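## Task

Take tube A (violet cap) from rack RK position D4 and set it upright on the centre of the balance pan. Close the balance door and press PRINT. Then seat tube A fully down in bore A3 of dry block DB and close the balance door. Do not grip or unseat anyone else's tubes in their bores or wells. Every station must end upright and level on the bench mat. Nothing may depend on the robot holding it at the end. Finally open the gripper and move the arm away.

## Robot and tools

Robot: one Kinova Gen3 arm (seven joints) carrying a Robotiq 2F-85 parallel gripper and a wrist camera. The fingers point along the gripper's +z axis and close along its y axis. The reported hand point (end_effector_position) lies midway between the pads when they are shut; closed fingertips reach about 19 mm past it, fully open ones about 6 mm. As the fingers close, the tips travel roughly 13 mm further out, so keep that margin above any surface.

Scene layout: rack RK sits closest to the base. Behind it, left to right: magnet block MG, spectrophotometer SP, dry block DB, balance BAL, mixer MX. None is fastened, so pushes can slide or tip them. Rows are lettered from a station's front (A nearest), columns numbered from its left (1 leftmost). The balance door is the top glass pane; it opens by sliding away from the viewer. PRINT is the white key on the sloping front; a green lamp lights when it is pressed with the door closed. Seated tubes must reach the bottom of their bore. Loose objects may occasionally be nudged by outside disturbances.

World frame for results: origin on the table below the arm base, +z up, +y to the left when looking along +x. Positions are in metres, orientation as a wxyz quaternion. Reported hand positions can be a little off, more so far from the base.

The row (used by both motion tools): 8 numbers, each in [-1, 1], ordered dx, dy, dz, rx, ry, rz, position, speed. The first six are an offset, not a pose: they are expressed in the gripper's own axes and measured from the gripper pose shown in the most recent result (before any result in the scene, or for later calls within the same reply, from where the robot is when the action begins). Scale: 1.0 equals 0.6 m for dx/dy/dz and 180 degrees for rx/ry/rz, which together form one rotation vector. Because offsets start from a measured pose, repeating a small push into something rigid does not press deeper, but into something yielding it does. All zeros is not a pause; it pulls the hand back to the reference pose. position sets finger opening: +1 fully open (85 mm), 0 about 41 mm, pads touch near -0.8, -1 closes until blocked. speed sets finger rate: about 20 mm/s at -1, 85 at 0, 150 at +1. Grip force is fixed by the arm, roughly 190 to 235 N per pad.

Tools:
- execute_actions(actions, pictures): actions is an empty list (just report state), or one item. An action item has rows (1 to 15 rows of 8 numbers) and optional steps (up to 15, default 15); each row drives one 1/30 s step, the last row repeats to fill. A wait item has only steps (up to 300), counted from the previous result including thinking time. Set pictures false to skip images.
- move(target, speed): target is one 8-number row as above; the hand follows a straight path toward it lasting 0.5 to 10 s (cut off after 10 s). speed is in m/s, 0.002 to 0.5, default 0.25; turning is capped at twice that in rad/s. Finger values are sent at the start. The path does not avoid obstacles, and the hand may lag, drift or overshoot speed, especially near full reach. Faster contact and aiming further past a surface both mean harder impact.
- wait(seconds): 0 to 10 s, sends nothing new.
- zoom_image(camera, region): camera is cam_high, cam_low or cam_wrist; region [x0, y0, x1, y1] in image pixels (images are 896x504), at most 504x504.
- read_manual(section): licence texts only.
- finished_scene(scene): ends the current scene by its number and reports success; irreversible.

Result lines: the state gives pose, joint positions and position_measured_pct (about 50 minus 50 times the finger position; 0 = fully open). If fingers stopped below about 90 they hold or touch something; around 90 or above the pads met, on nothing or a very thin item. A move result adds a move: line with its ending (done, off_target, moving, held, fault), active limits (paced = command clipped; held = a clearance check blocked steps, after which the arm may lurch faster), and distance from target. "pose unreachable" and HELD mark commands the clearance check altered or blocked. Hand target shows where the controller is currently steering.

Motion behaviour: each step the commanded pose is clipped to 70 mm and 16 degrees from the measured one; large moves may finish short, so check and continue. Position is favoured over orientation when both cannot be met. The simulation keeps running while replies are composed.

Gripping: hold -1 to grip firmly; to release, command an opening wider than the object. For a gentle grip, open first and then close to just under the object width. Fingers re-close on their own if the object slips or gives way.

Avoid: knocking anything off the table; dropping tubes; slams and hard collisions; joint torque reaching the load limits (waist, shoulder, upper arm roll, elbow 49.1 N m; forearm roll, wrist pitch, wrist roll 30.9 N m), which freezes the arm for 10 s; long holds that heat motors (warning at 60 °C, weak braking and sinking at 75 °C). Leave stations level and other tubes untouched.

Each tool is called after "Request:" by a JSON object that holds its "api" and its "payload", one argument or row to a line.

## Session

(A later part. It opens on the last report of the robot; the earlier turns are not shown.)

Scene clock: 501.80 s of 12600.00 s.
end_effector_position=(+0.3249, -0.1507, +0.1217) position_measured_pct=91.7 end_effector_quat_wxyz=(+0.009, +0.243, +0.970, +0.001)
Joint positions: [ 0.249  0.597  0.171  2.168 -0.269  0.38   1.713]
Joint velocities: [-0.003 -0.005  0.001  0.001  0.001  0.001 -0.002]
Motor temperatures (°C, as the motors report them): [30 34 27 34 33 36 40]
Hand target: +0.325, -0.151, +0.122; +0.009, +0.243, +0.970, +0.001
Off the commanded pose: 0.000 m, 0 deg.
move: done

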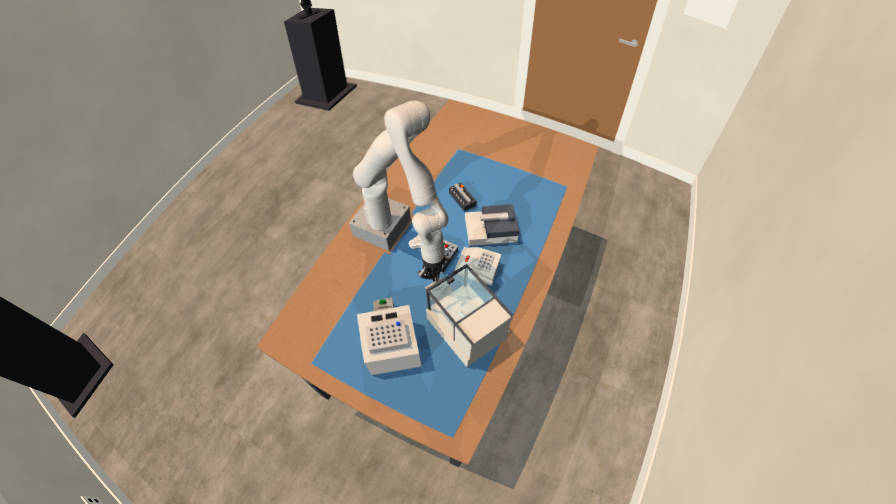

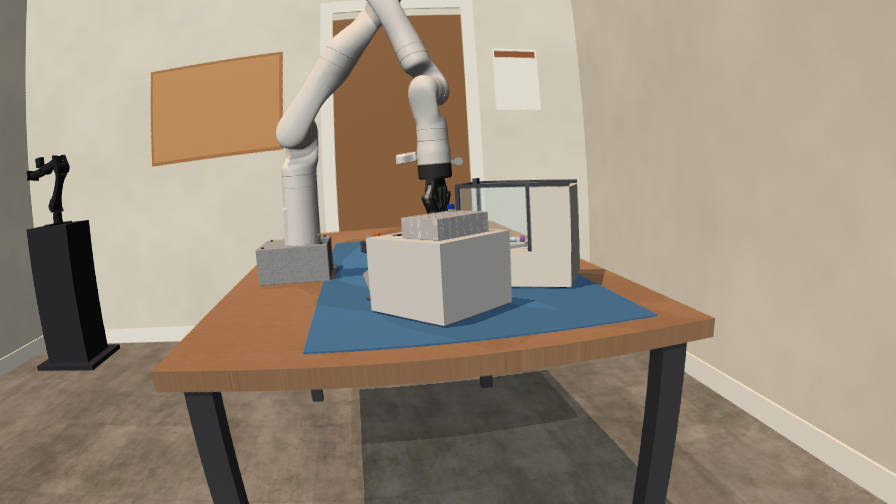

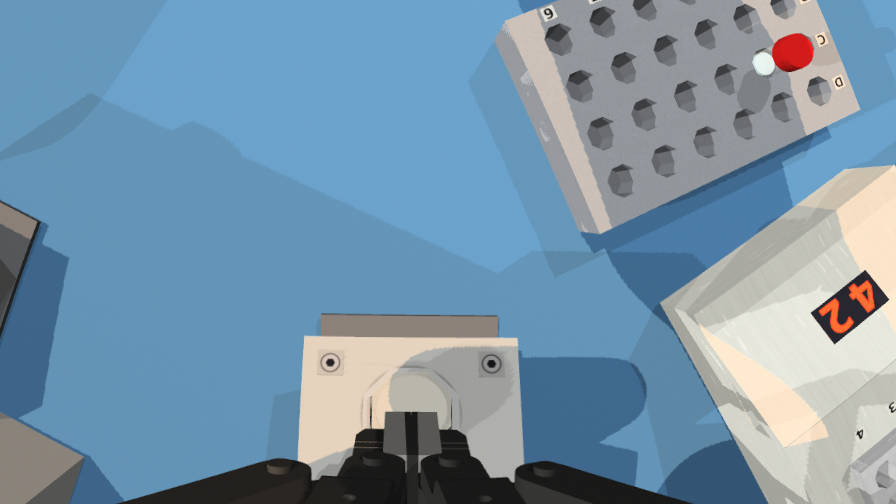

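Request:
{"api": "move", "payload": {
  "target": [0,0,-0.235,0,0,-0.5,-0.6,0],
  "speed": 0.2
}}

Request:
{"api": "move", "payload": {
  "target": [0.002,-0.147,0,0,0,0,-0.6,0],
  "speed": 0.2
}}

Scene clock: 535.97 s of 12600.00 s.
end_effector_position=(+0.3222, -0.1499, +0.2623) position_measured_pct=80.2 end_effector_quat_wxyz=(+0.006, -0.514, +0.857, -0.006)
Joint positions: [ 0.518  0.277 -0.177  2.008  0.062  0.847  2.952]
Joint velocities: [ 0.004 -0.002  0.001 -0.002 -0.001  0.003  0.008]
Motor temperatures (°C, as the motors report them): [30 34 27 34 33 36 40]
Hand target: +0.322, -0.150, +0.262; +0.006, -0.514, +0.857, -0.006
Off the commanded pose: 0.001 m, 0 deg.
move: done

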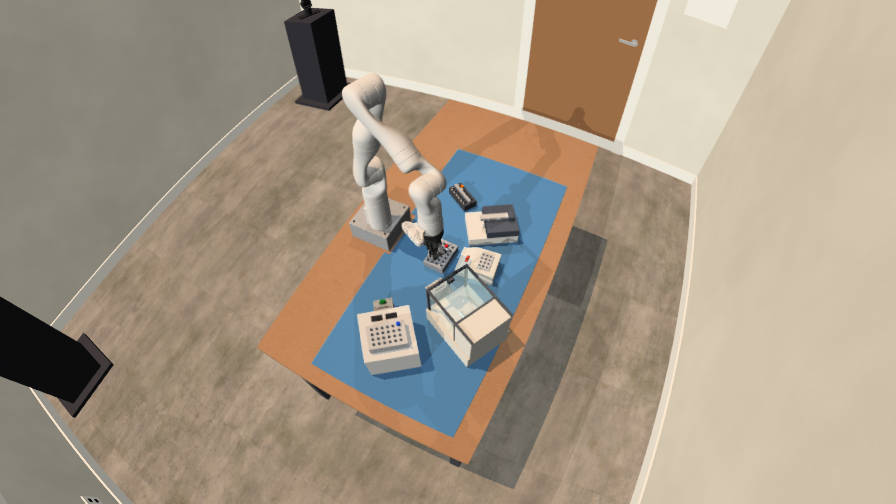

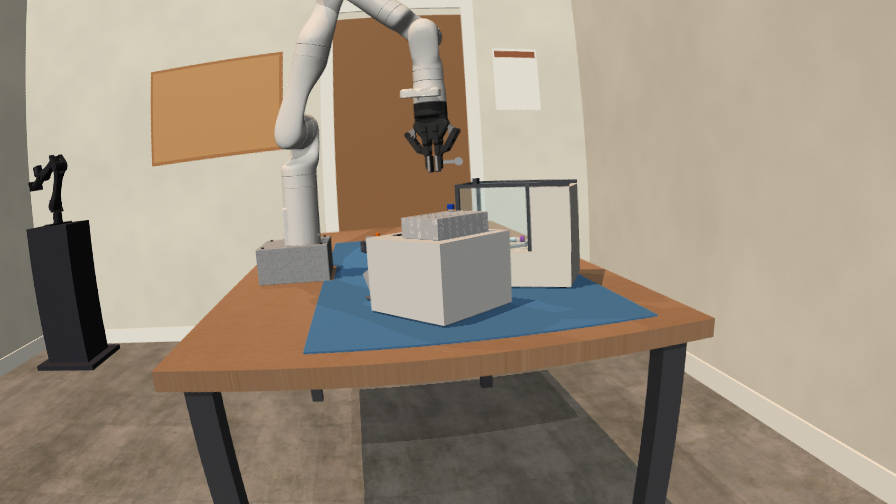

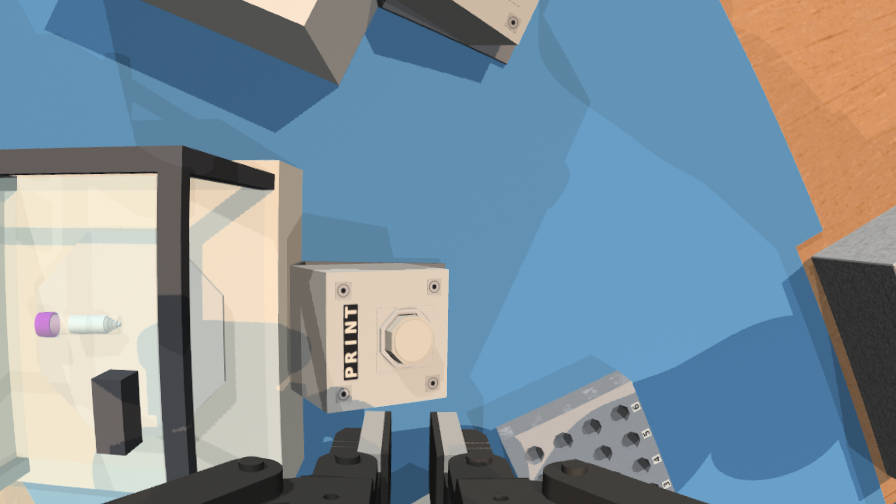

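Scene clock: 536.90 s of 12600.00 s.
end_effector_position=(+0.3996, -0.1922, +0.2644) position_measured_pct=80.2 end_effector_quat_wxyz=(+0.007, -0.515, +0.857, -0.006)
Joint positions: [ 0.513  0.447 -0.158  1.73   0.081  0.956  2.969]
Joint velocities: [-0.001  0.011  0.001 -0.004  0.001  0.006  0.001]
Motor temperatures (°C, as the motors report them): [30 34 27 34 33 36 40]
Hand target: +0.400, -0.192, +0.264; +0.006, -0.515, +0.857, -0.006
Off the commanded pose: 0.001 m, 0 deg.
move: done

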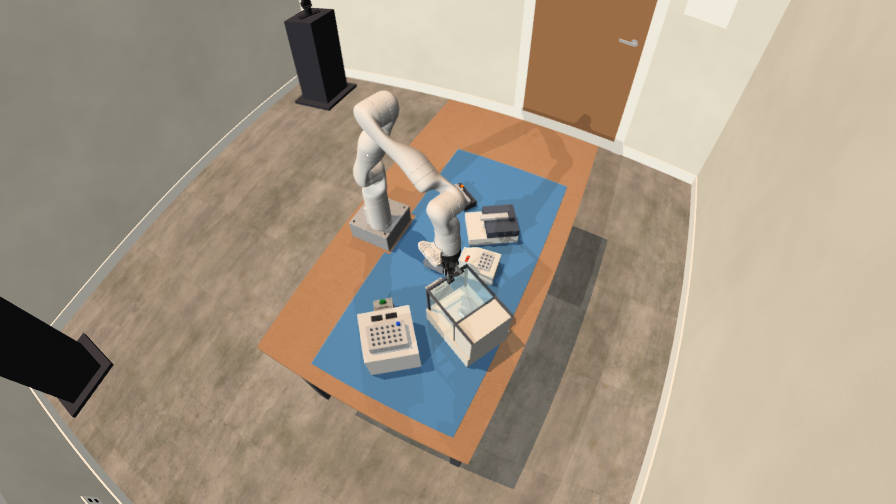

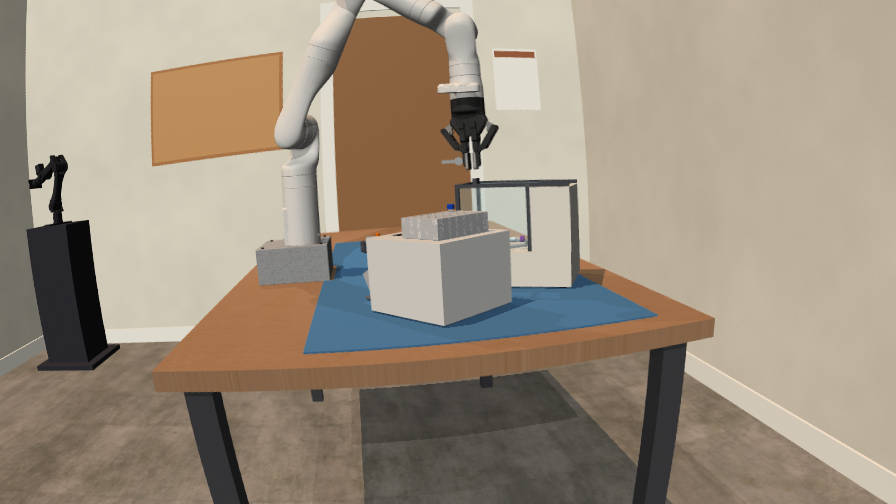

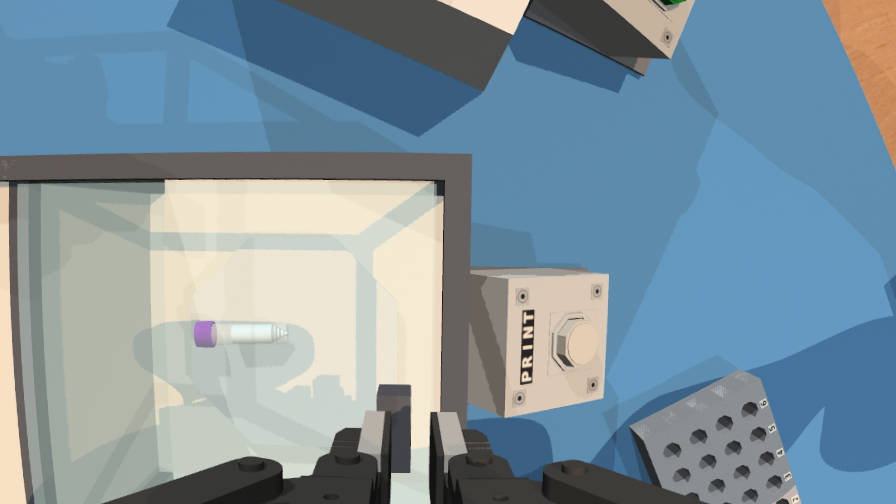

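Request:
{"api": "move", "payload": {
  "target": [0,-0.007,0.025,0,0,0,-0.55,0],
  "speed": 0.05
}}

Scene clock: 540.90 s of 12600.00 s.
end_effector_position=(+0.4036, -0.1942, +0.2497) position_measured_pct=77.8 end_effector_quat_wxyz=(+0.007, -0.515, +0.857, -0.006)
Joint positions: [ 0.511  0.476 -0.155  1.737  0.087  0.92   2.965]
Joint velocities: [-0.     0.003 -0.002  0.001 -0.002 -0.003  0.   ]
Motor temperatures (°C, as the motors report them): [30 34 27 34 33 36 40]
Hand target: +0.404, -0.194, +0.250; +0.007, -0.515, +0.857, -0.006
Off the commanded pose: 0.000 m, 0 deg.
move: done

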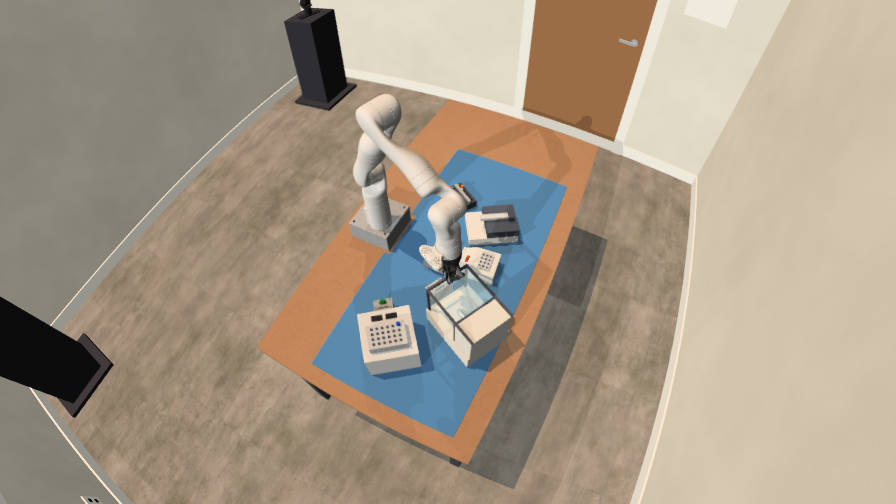

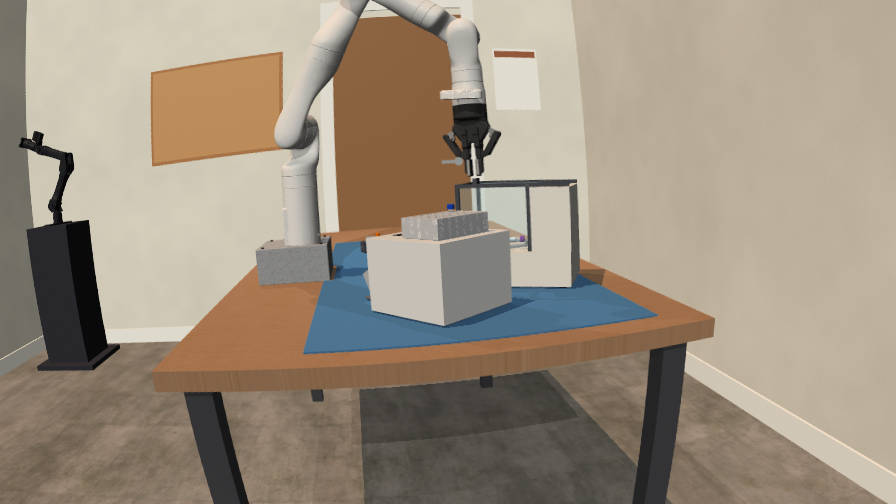

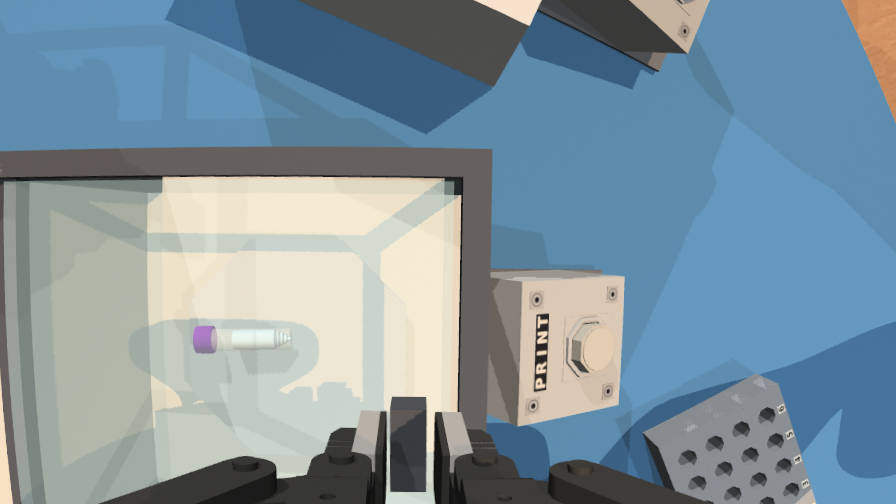

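Request:
{"api": "move", "payload": {
  "target": [0,-0.001,0.022,0,0,0,-0.55,0],
  "speed": 0.03
}}

Request:
{"api": "move", "payload": {
  "target": [0,0,0,0,0,0,-0.68,0]
}}

Request:
{"api": "move", "payload": {
  "target": [0,-0.19,0,0,0,0,-0.68,0],
  "speed": 0.05
}}

Scene clock: 548.17 s of 12600.00 s.
end_effector_position=(+0.4044, -0.1946, +0.2367) position_measured_pct=77.8 end_effector_quat_wxyz=(+0.007, -0.514, +0.857, -0.006)
Joint positions: [ 0.509  0.497 -0.153  1.752  0.091  0.884  2.961]
Joint velocities: [-0.     0.003  0.     0.003  0.    -0.004  0.   ]
Motor temperatures (°C, as the motors report them): [30 34 27 34 33 36 40]
Hand target: +0.404, -0.195, +0.237; +0.007, -0.515, +0.857, -0.006
Off the commanded pose: 0.000 m, 0 deg.
move: done

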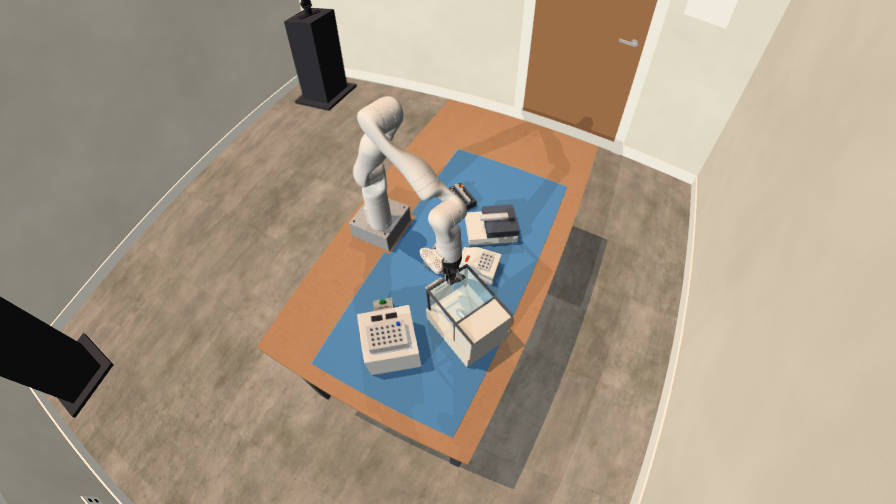

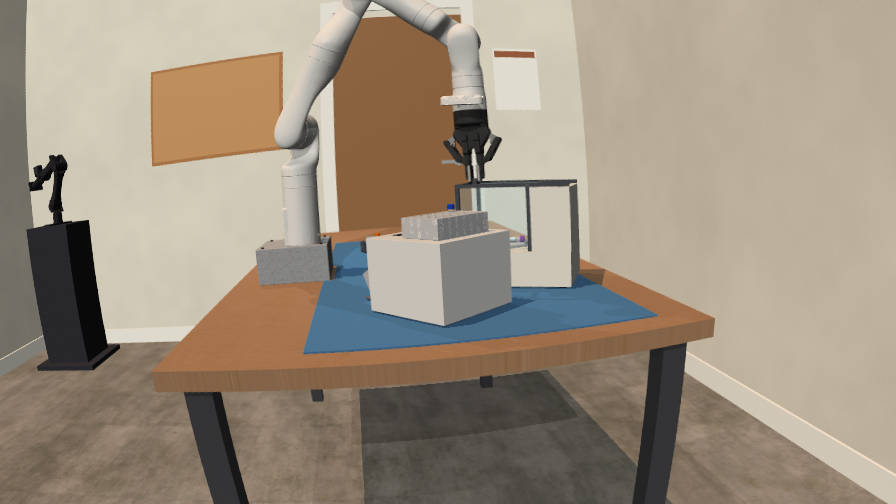

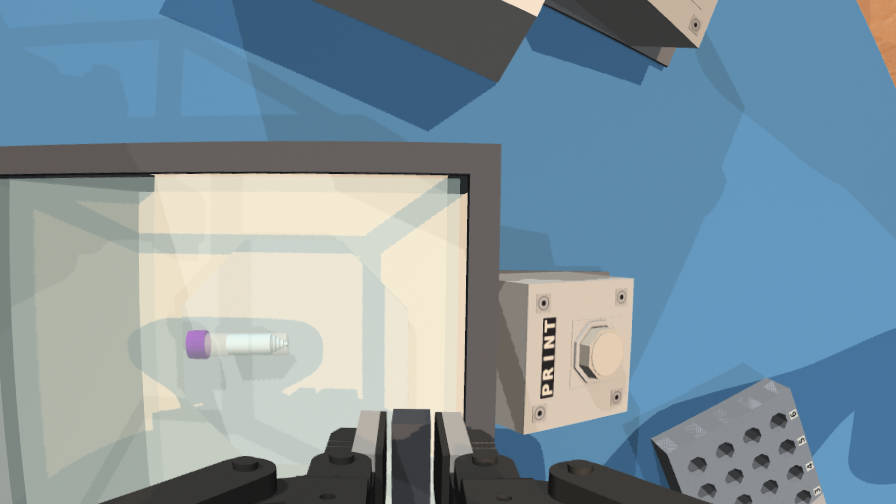

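Scene clock: 548.67 s of 12600.00 s.
end_effector_position=(+0.4044, -0.1946, +0.2368) position_measured_pct=81.3 end_effector_quat_wxyz=(+0.007, -0.515, +0.857, -0.006)
Joint positions: [ 0.509  0.496 -0.153  1.752  0.092  0.884  2.961]
Joint velocities: [-0.     0.    -0.001  0.     0.001  0.001 -0.   ]
Motor temperatures (°C, as the motors report them): [30 34 27 34 33 36 40]
Hand target: +0.404, -0.195, +0.237; +0.007, -0.514, +0.857, -0.006
Off the commanded pose: 0.000 m, 0 deg.
move: done

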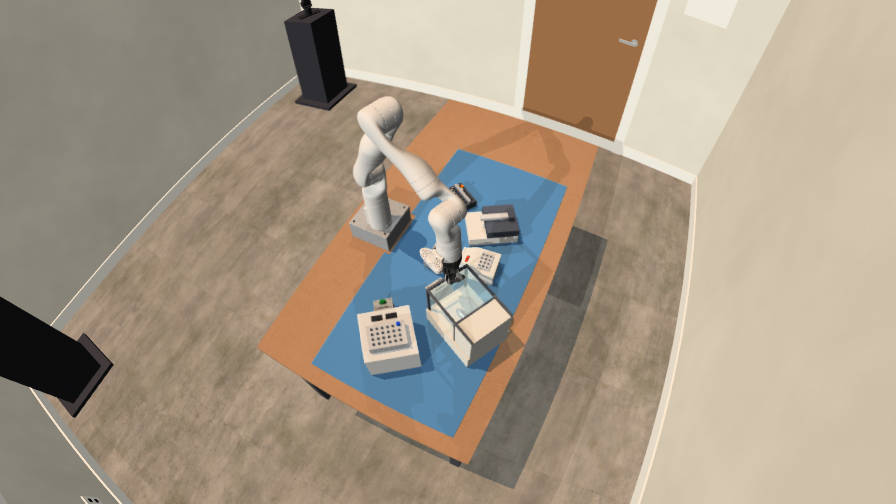

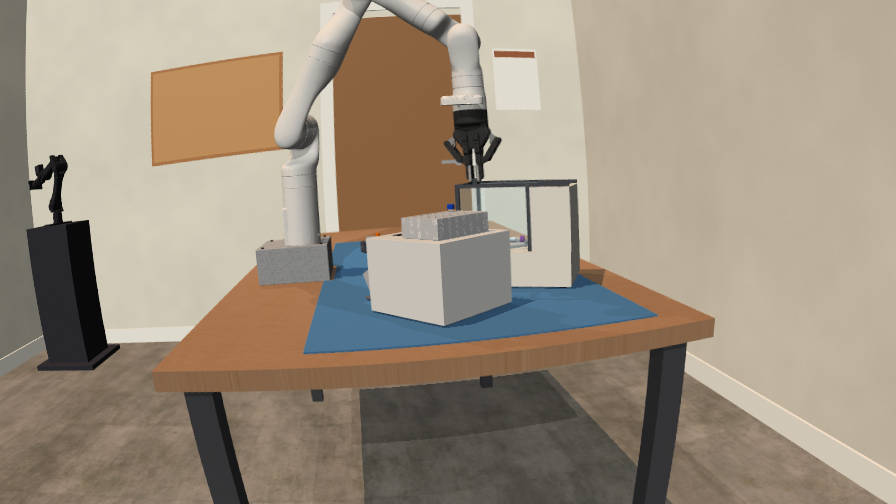

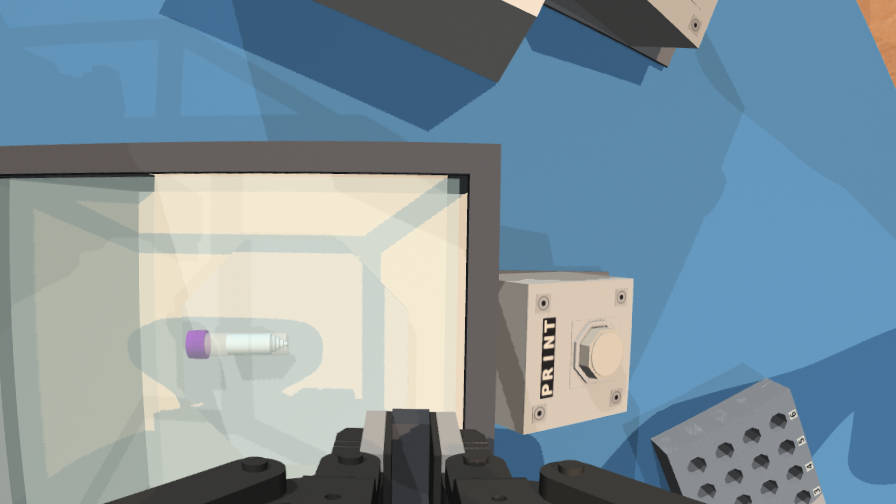

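Scene clock: 551.27 s of 12600.00 s.
end_effector_position=(+0.5041, -0.2463, +0.2374) position_measured_pct=81.3 end_effector_quat_wxyz=(+0.005, -0.515, +0.857, -0.004)
Joint positions: [ 0.494  0.723 -0.136  1.317  0.097  1.098  2.994]
Joint velocities: [-0.001  0.005  0.001 -0.008 -0.001  0.003  0.001]
Motor temperatures (°C, as the motors report them): [30 34 27 34 33 36 40]
Hand target: +0.505, -0.248, +0.239; +0.007, -0.515, +0.857, -0.006
Off the commanded pose: 0.002 m, 0 deg.
move: done

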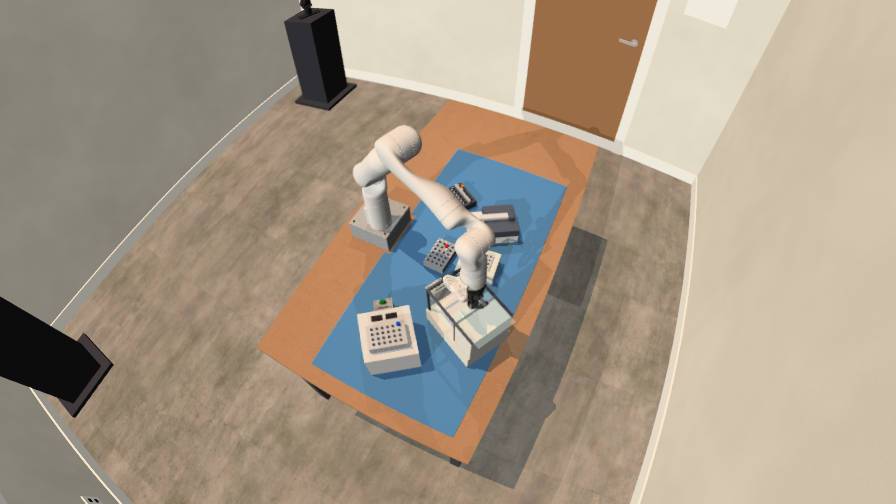

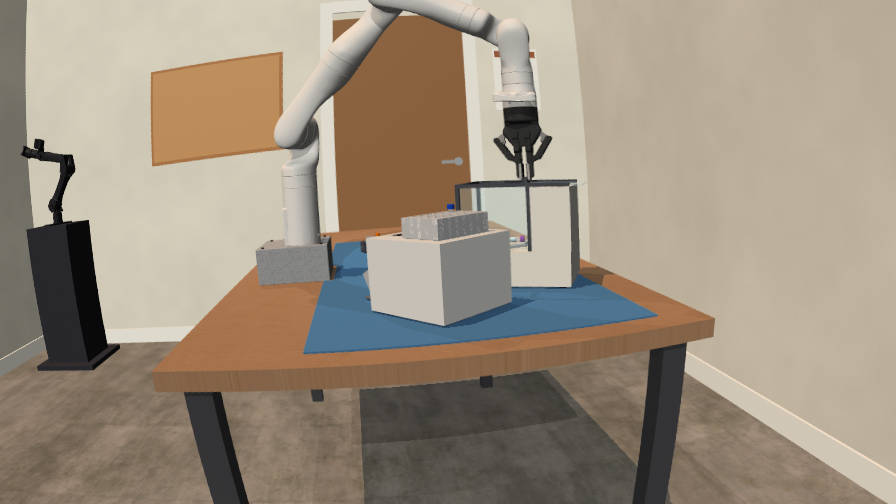

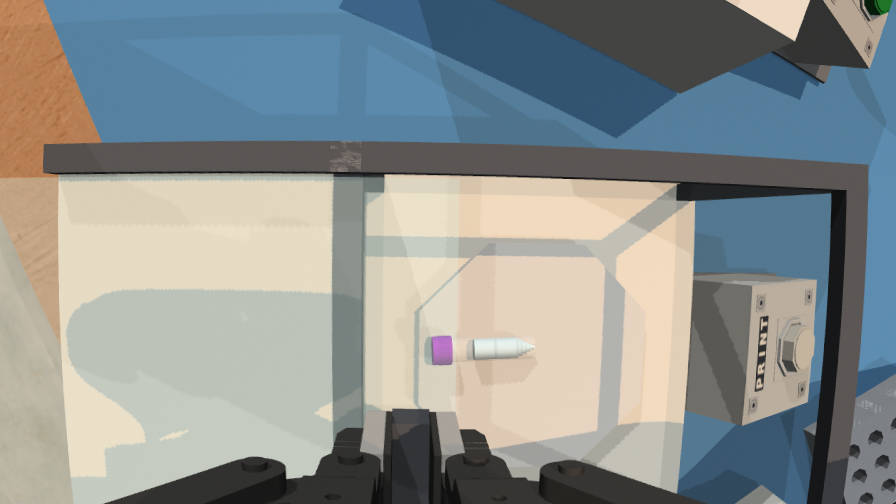

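Request:
{"api": "move", "payload": {
  "target": [0,-0.009,0,0,0,0,-0.68,0],
  "speed": 0.01
}}

Request:
{"api": "move", "payload": {
  "target": [0,0,0,0,0,0,-0.45,0]
}}

Request:
{"api": "move", "payload": {
  "target": [0,0,-0.08,0,0,0,-0.45,0],
  "speed": 0.1
}}

Request:
{"api": "move", "payload": {
  "target": [0,0.08,0,0,0,-0.5,-0.5,0],
  "speed": 0.1
}}

Scene clock: 595.30 s of 12600.00 s.
end_effector_position=(+0.5082, -0.2483, +0.2373) position_measured_pct=81.3 end_effector_quat_wxyz=(+0.005, -0.516, +0.857, -0.003)
Joint positions: [ 0.492  0.735 -0.136  1.294  0.097  1.111  2.996]
Joint velocities: [-0.     0.002 -0.001 -0.004  0.001  0.002  0.   ]
Motor temperatures (°C, as the motors report them): [30 35 27 34 33 36 40]
Hand target: +0.509, -0.249, +0.238; +0.005, -0.515, +0.857, -0.004
Off the commanded pose: 0.001 m, 0 deg.
move: done

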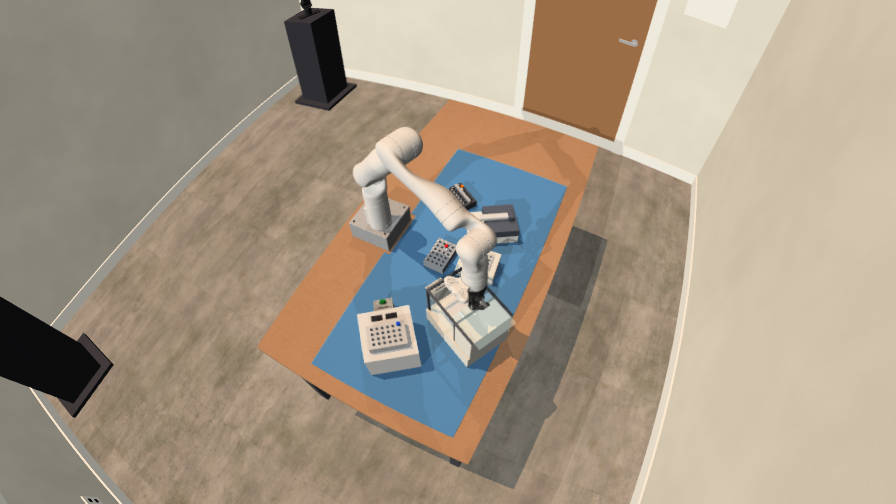

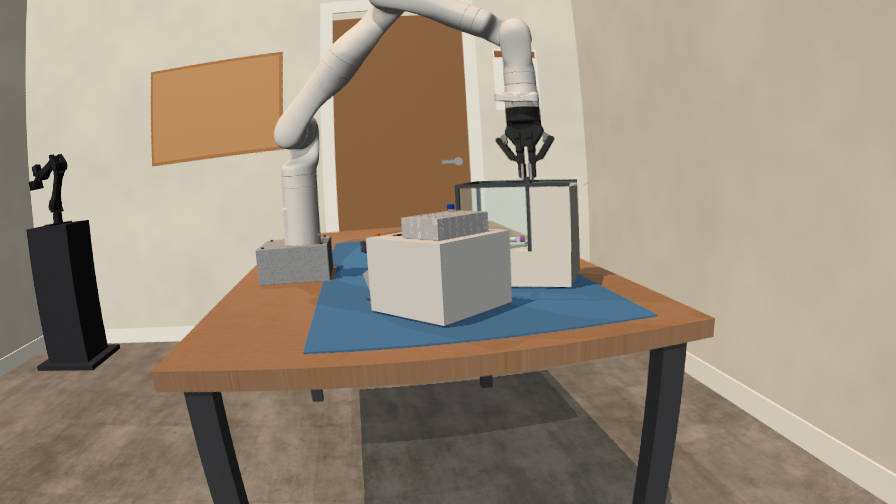

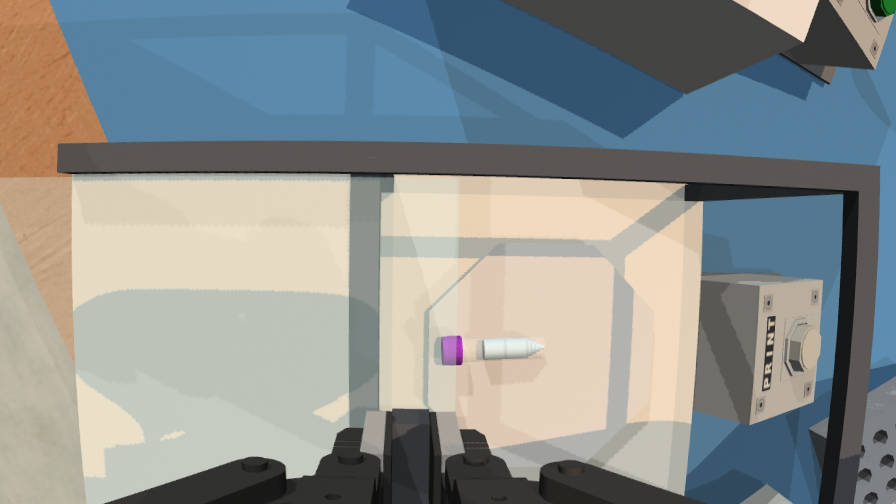

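Scene clock: 595.80 s of 12600.00 s.
end_effector_position=(+0.5082, -0.2483, +0.2373) position_measured_pct=72.6 end_effector_quat_wxyz=(+0.005, -0.516, +0.857, -0.003)
Joint positions: [ 0.492  0.735 -0.135  1.294  0.097  1.111  2.996]
Joint velocities: [ 0.    -0.     0.001  0.001 -0.001  0.     0.001]
Motor temperatures (°C, as the motors report them): [30 35 27 34 33 36 40]
Hand target: +0.508, -0.248, +0.237; +0.005, -0.516, +0.857, -0.003
Off the commanded pose: 0.000 m, 0 deg.
move: done

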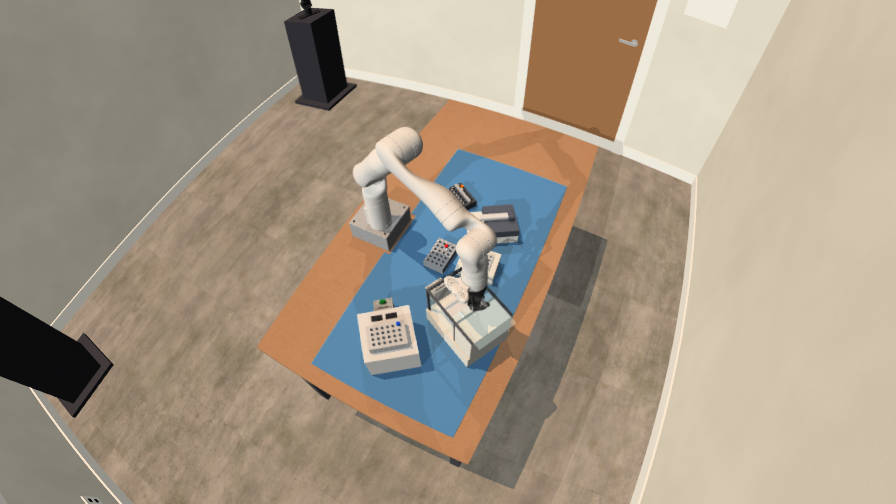

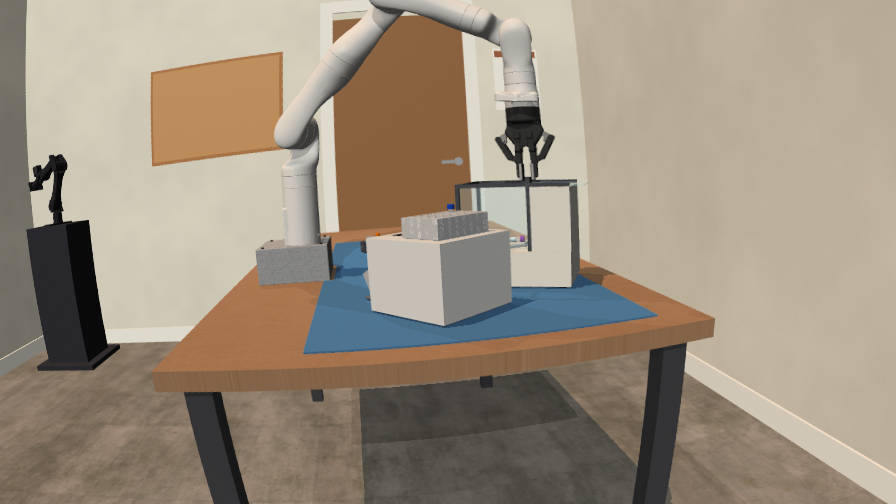

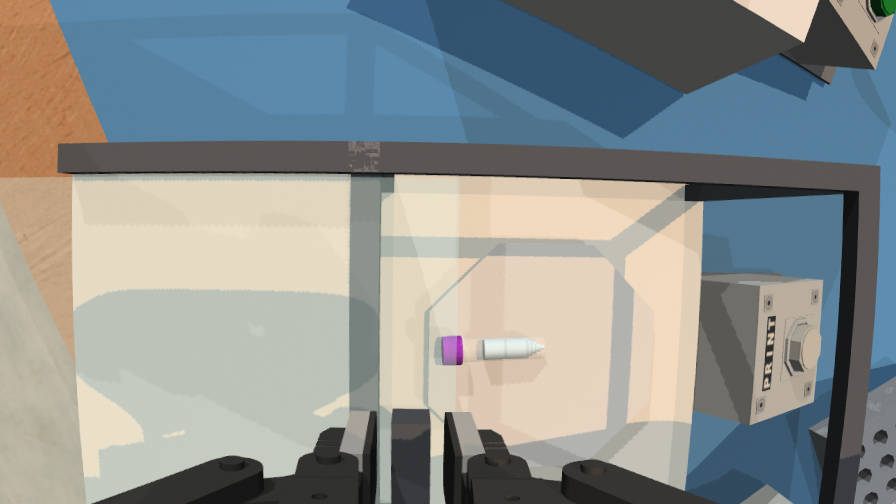

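Scene clock: 596.67 s of 12600.00 s.
end_effector_position=(+0.5075, -0.2482, +0.2851) position_measured_pct=72.6 end_effector_quat_wxyz=(+0.005, -0.516, +0.857, -0.003)
Joint positions: [ 0.492  0.687 -0.137  1.221  0.088  1.23   3.004]
Joint velocities: [-0.    -0.001  0.    -0.001 -0.     0.004  0.001]
Motor temperatures (°C, as the motors report them): [30 35 27 34 33 36 40]
Hand target: +0.508, -0.248, +0.285; +0.005, -0.516, +0.857, -0.003
Off the commanded pose: 0.000 m, 0 deg.
move: done

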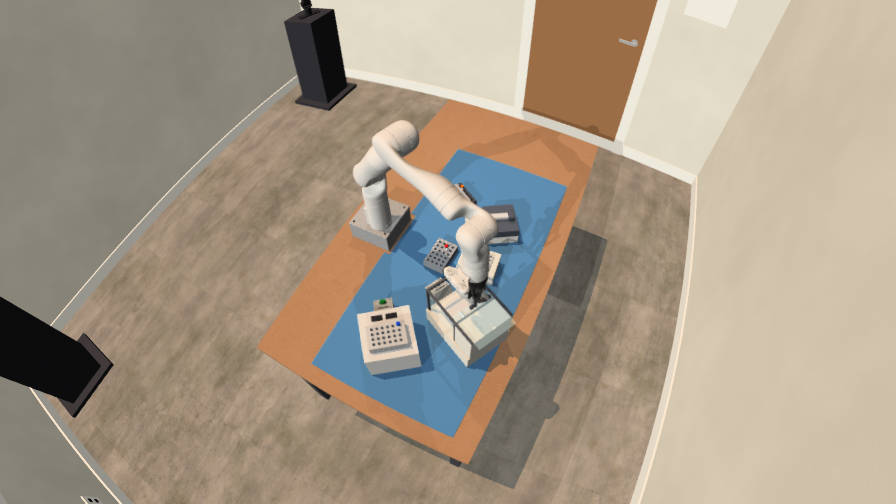

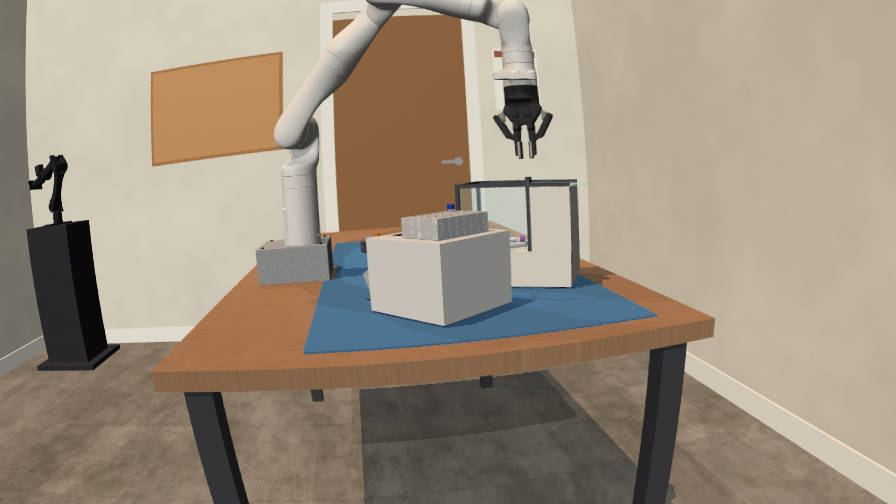

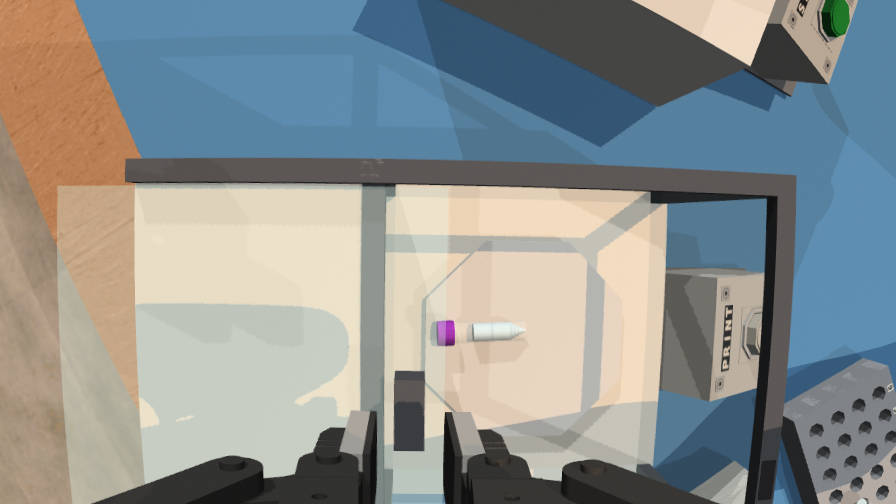

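Scene clock: 604.83 s of 12600.00 s.
end_effector_position=(+0.4650, -0.2259, +0.2844) position_measured_pct=75.0 end_effector_quat_wxyz=(-0.001, +0.970, -0.241, +0.006)
Joint positions: [ 0.723  0.623 -0.528  1.414  0.322  1.182  4.376]
Joint velocities: [ 0.002 -0.     0.     0.     0.001 -0.     0.005]
Motor temperatures (°C, as the motors report them): [30 35 27 34 33 36 40]
Hand target: +0.465, -0.226, +0.284; -0.001, +0.971, -0.241, +0.006
Off the commanded pose: 0.000 m, 0 deg.
move: done

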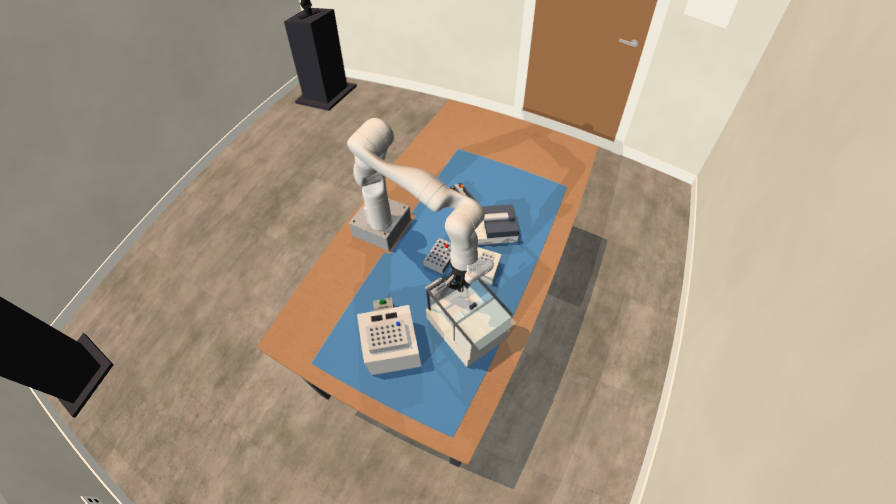

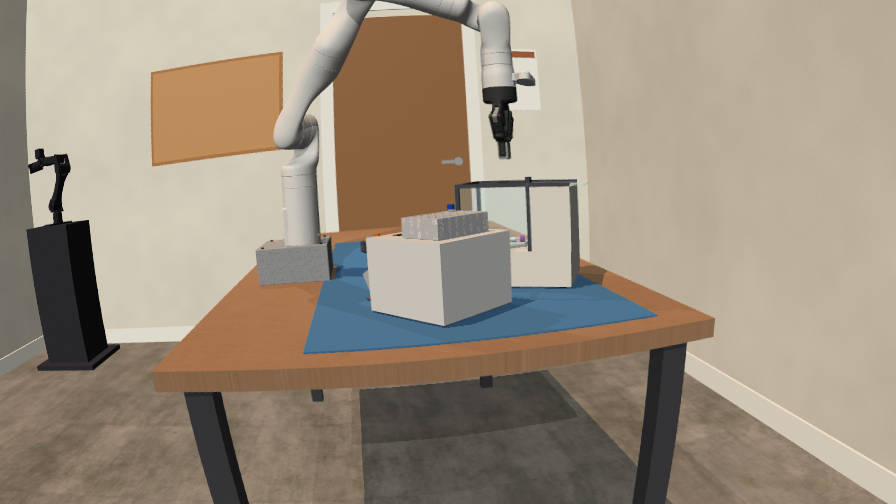

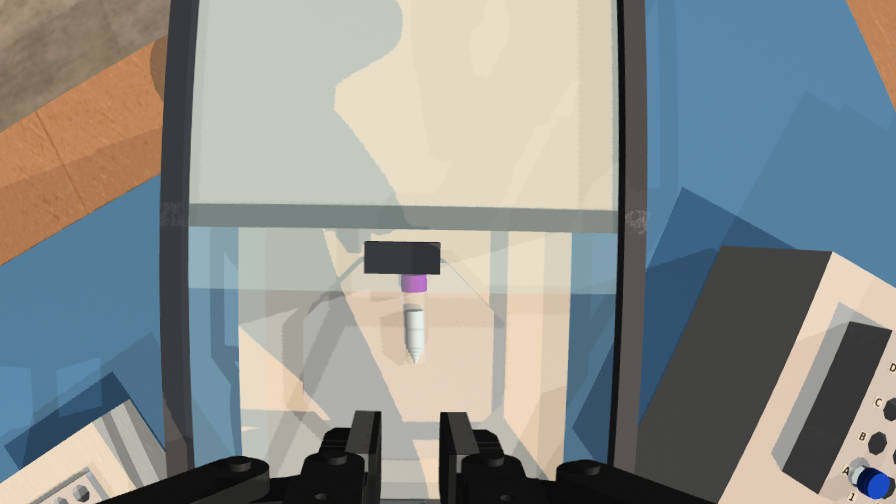

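Request:
{"api": "move", "payload": {
  "target": [-0.011,0.003,0.22,0,0,0,-0.5,0],
  "speed": 0.08
}}

Scene clock: 629.77 s of 12600.00 s.
end_effector_position=(+0.4601, -0.2248, +0.1527) position_measured_pct=75.0 end_effector_quat_wxyz=(-0.001, +0.970, -0.241, +0.006)
Joint positions: [ 0.694  0.787 -0.462  1.592  0.428  0.857  4.287]
Joint velocities: [-0.001  0.003  0.001  0.001 -0.    -0.002 -0.001]
Motor temperatures (°C, as the motors report them): [30 35 27 34 33 36 40]
Hand target: +0.460, -0.225, +0.152; -0.001, +0.970, -0.241, +0.006
Off the commanded pose: 0.001 m, 0 deg.
move: done

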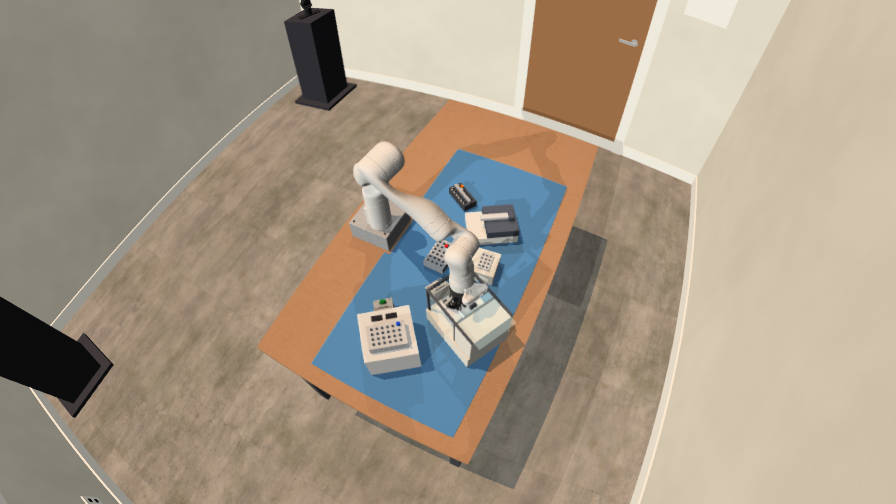

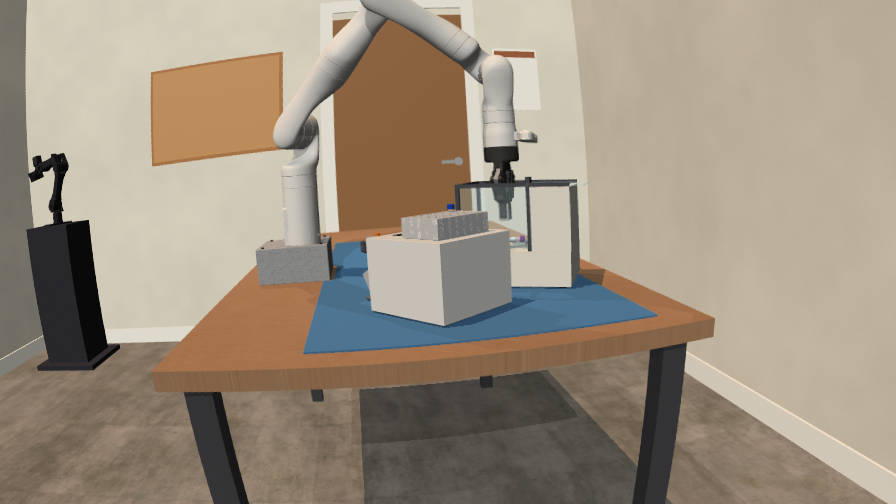

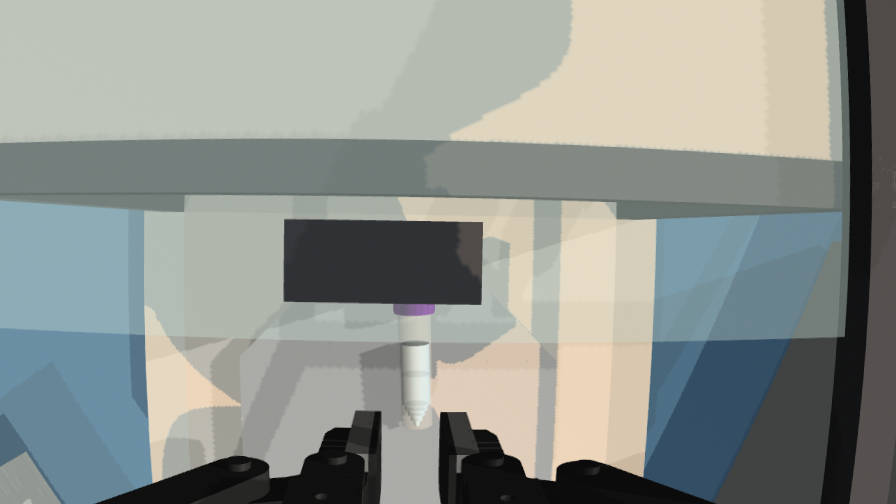

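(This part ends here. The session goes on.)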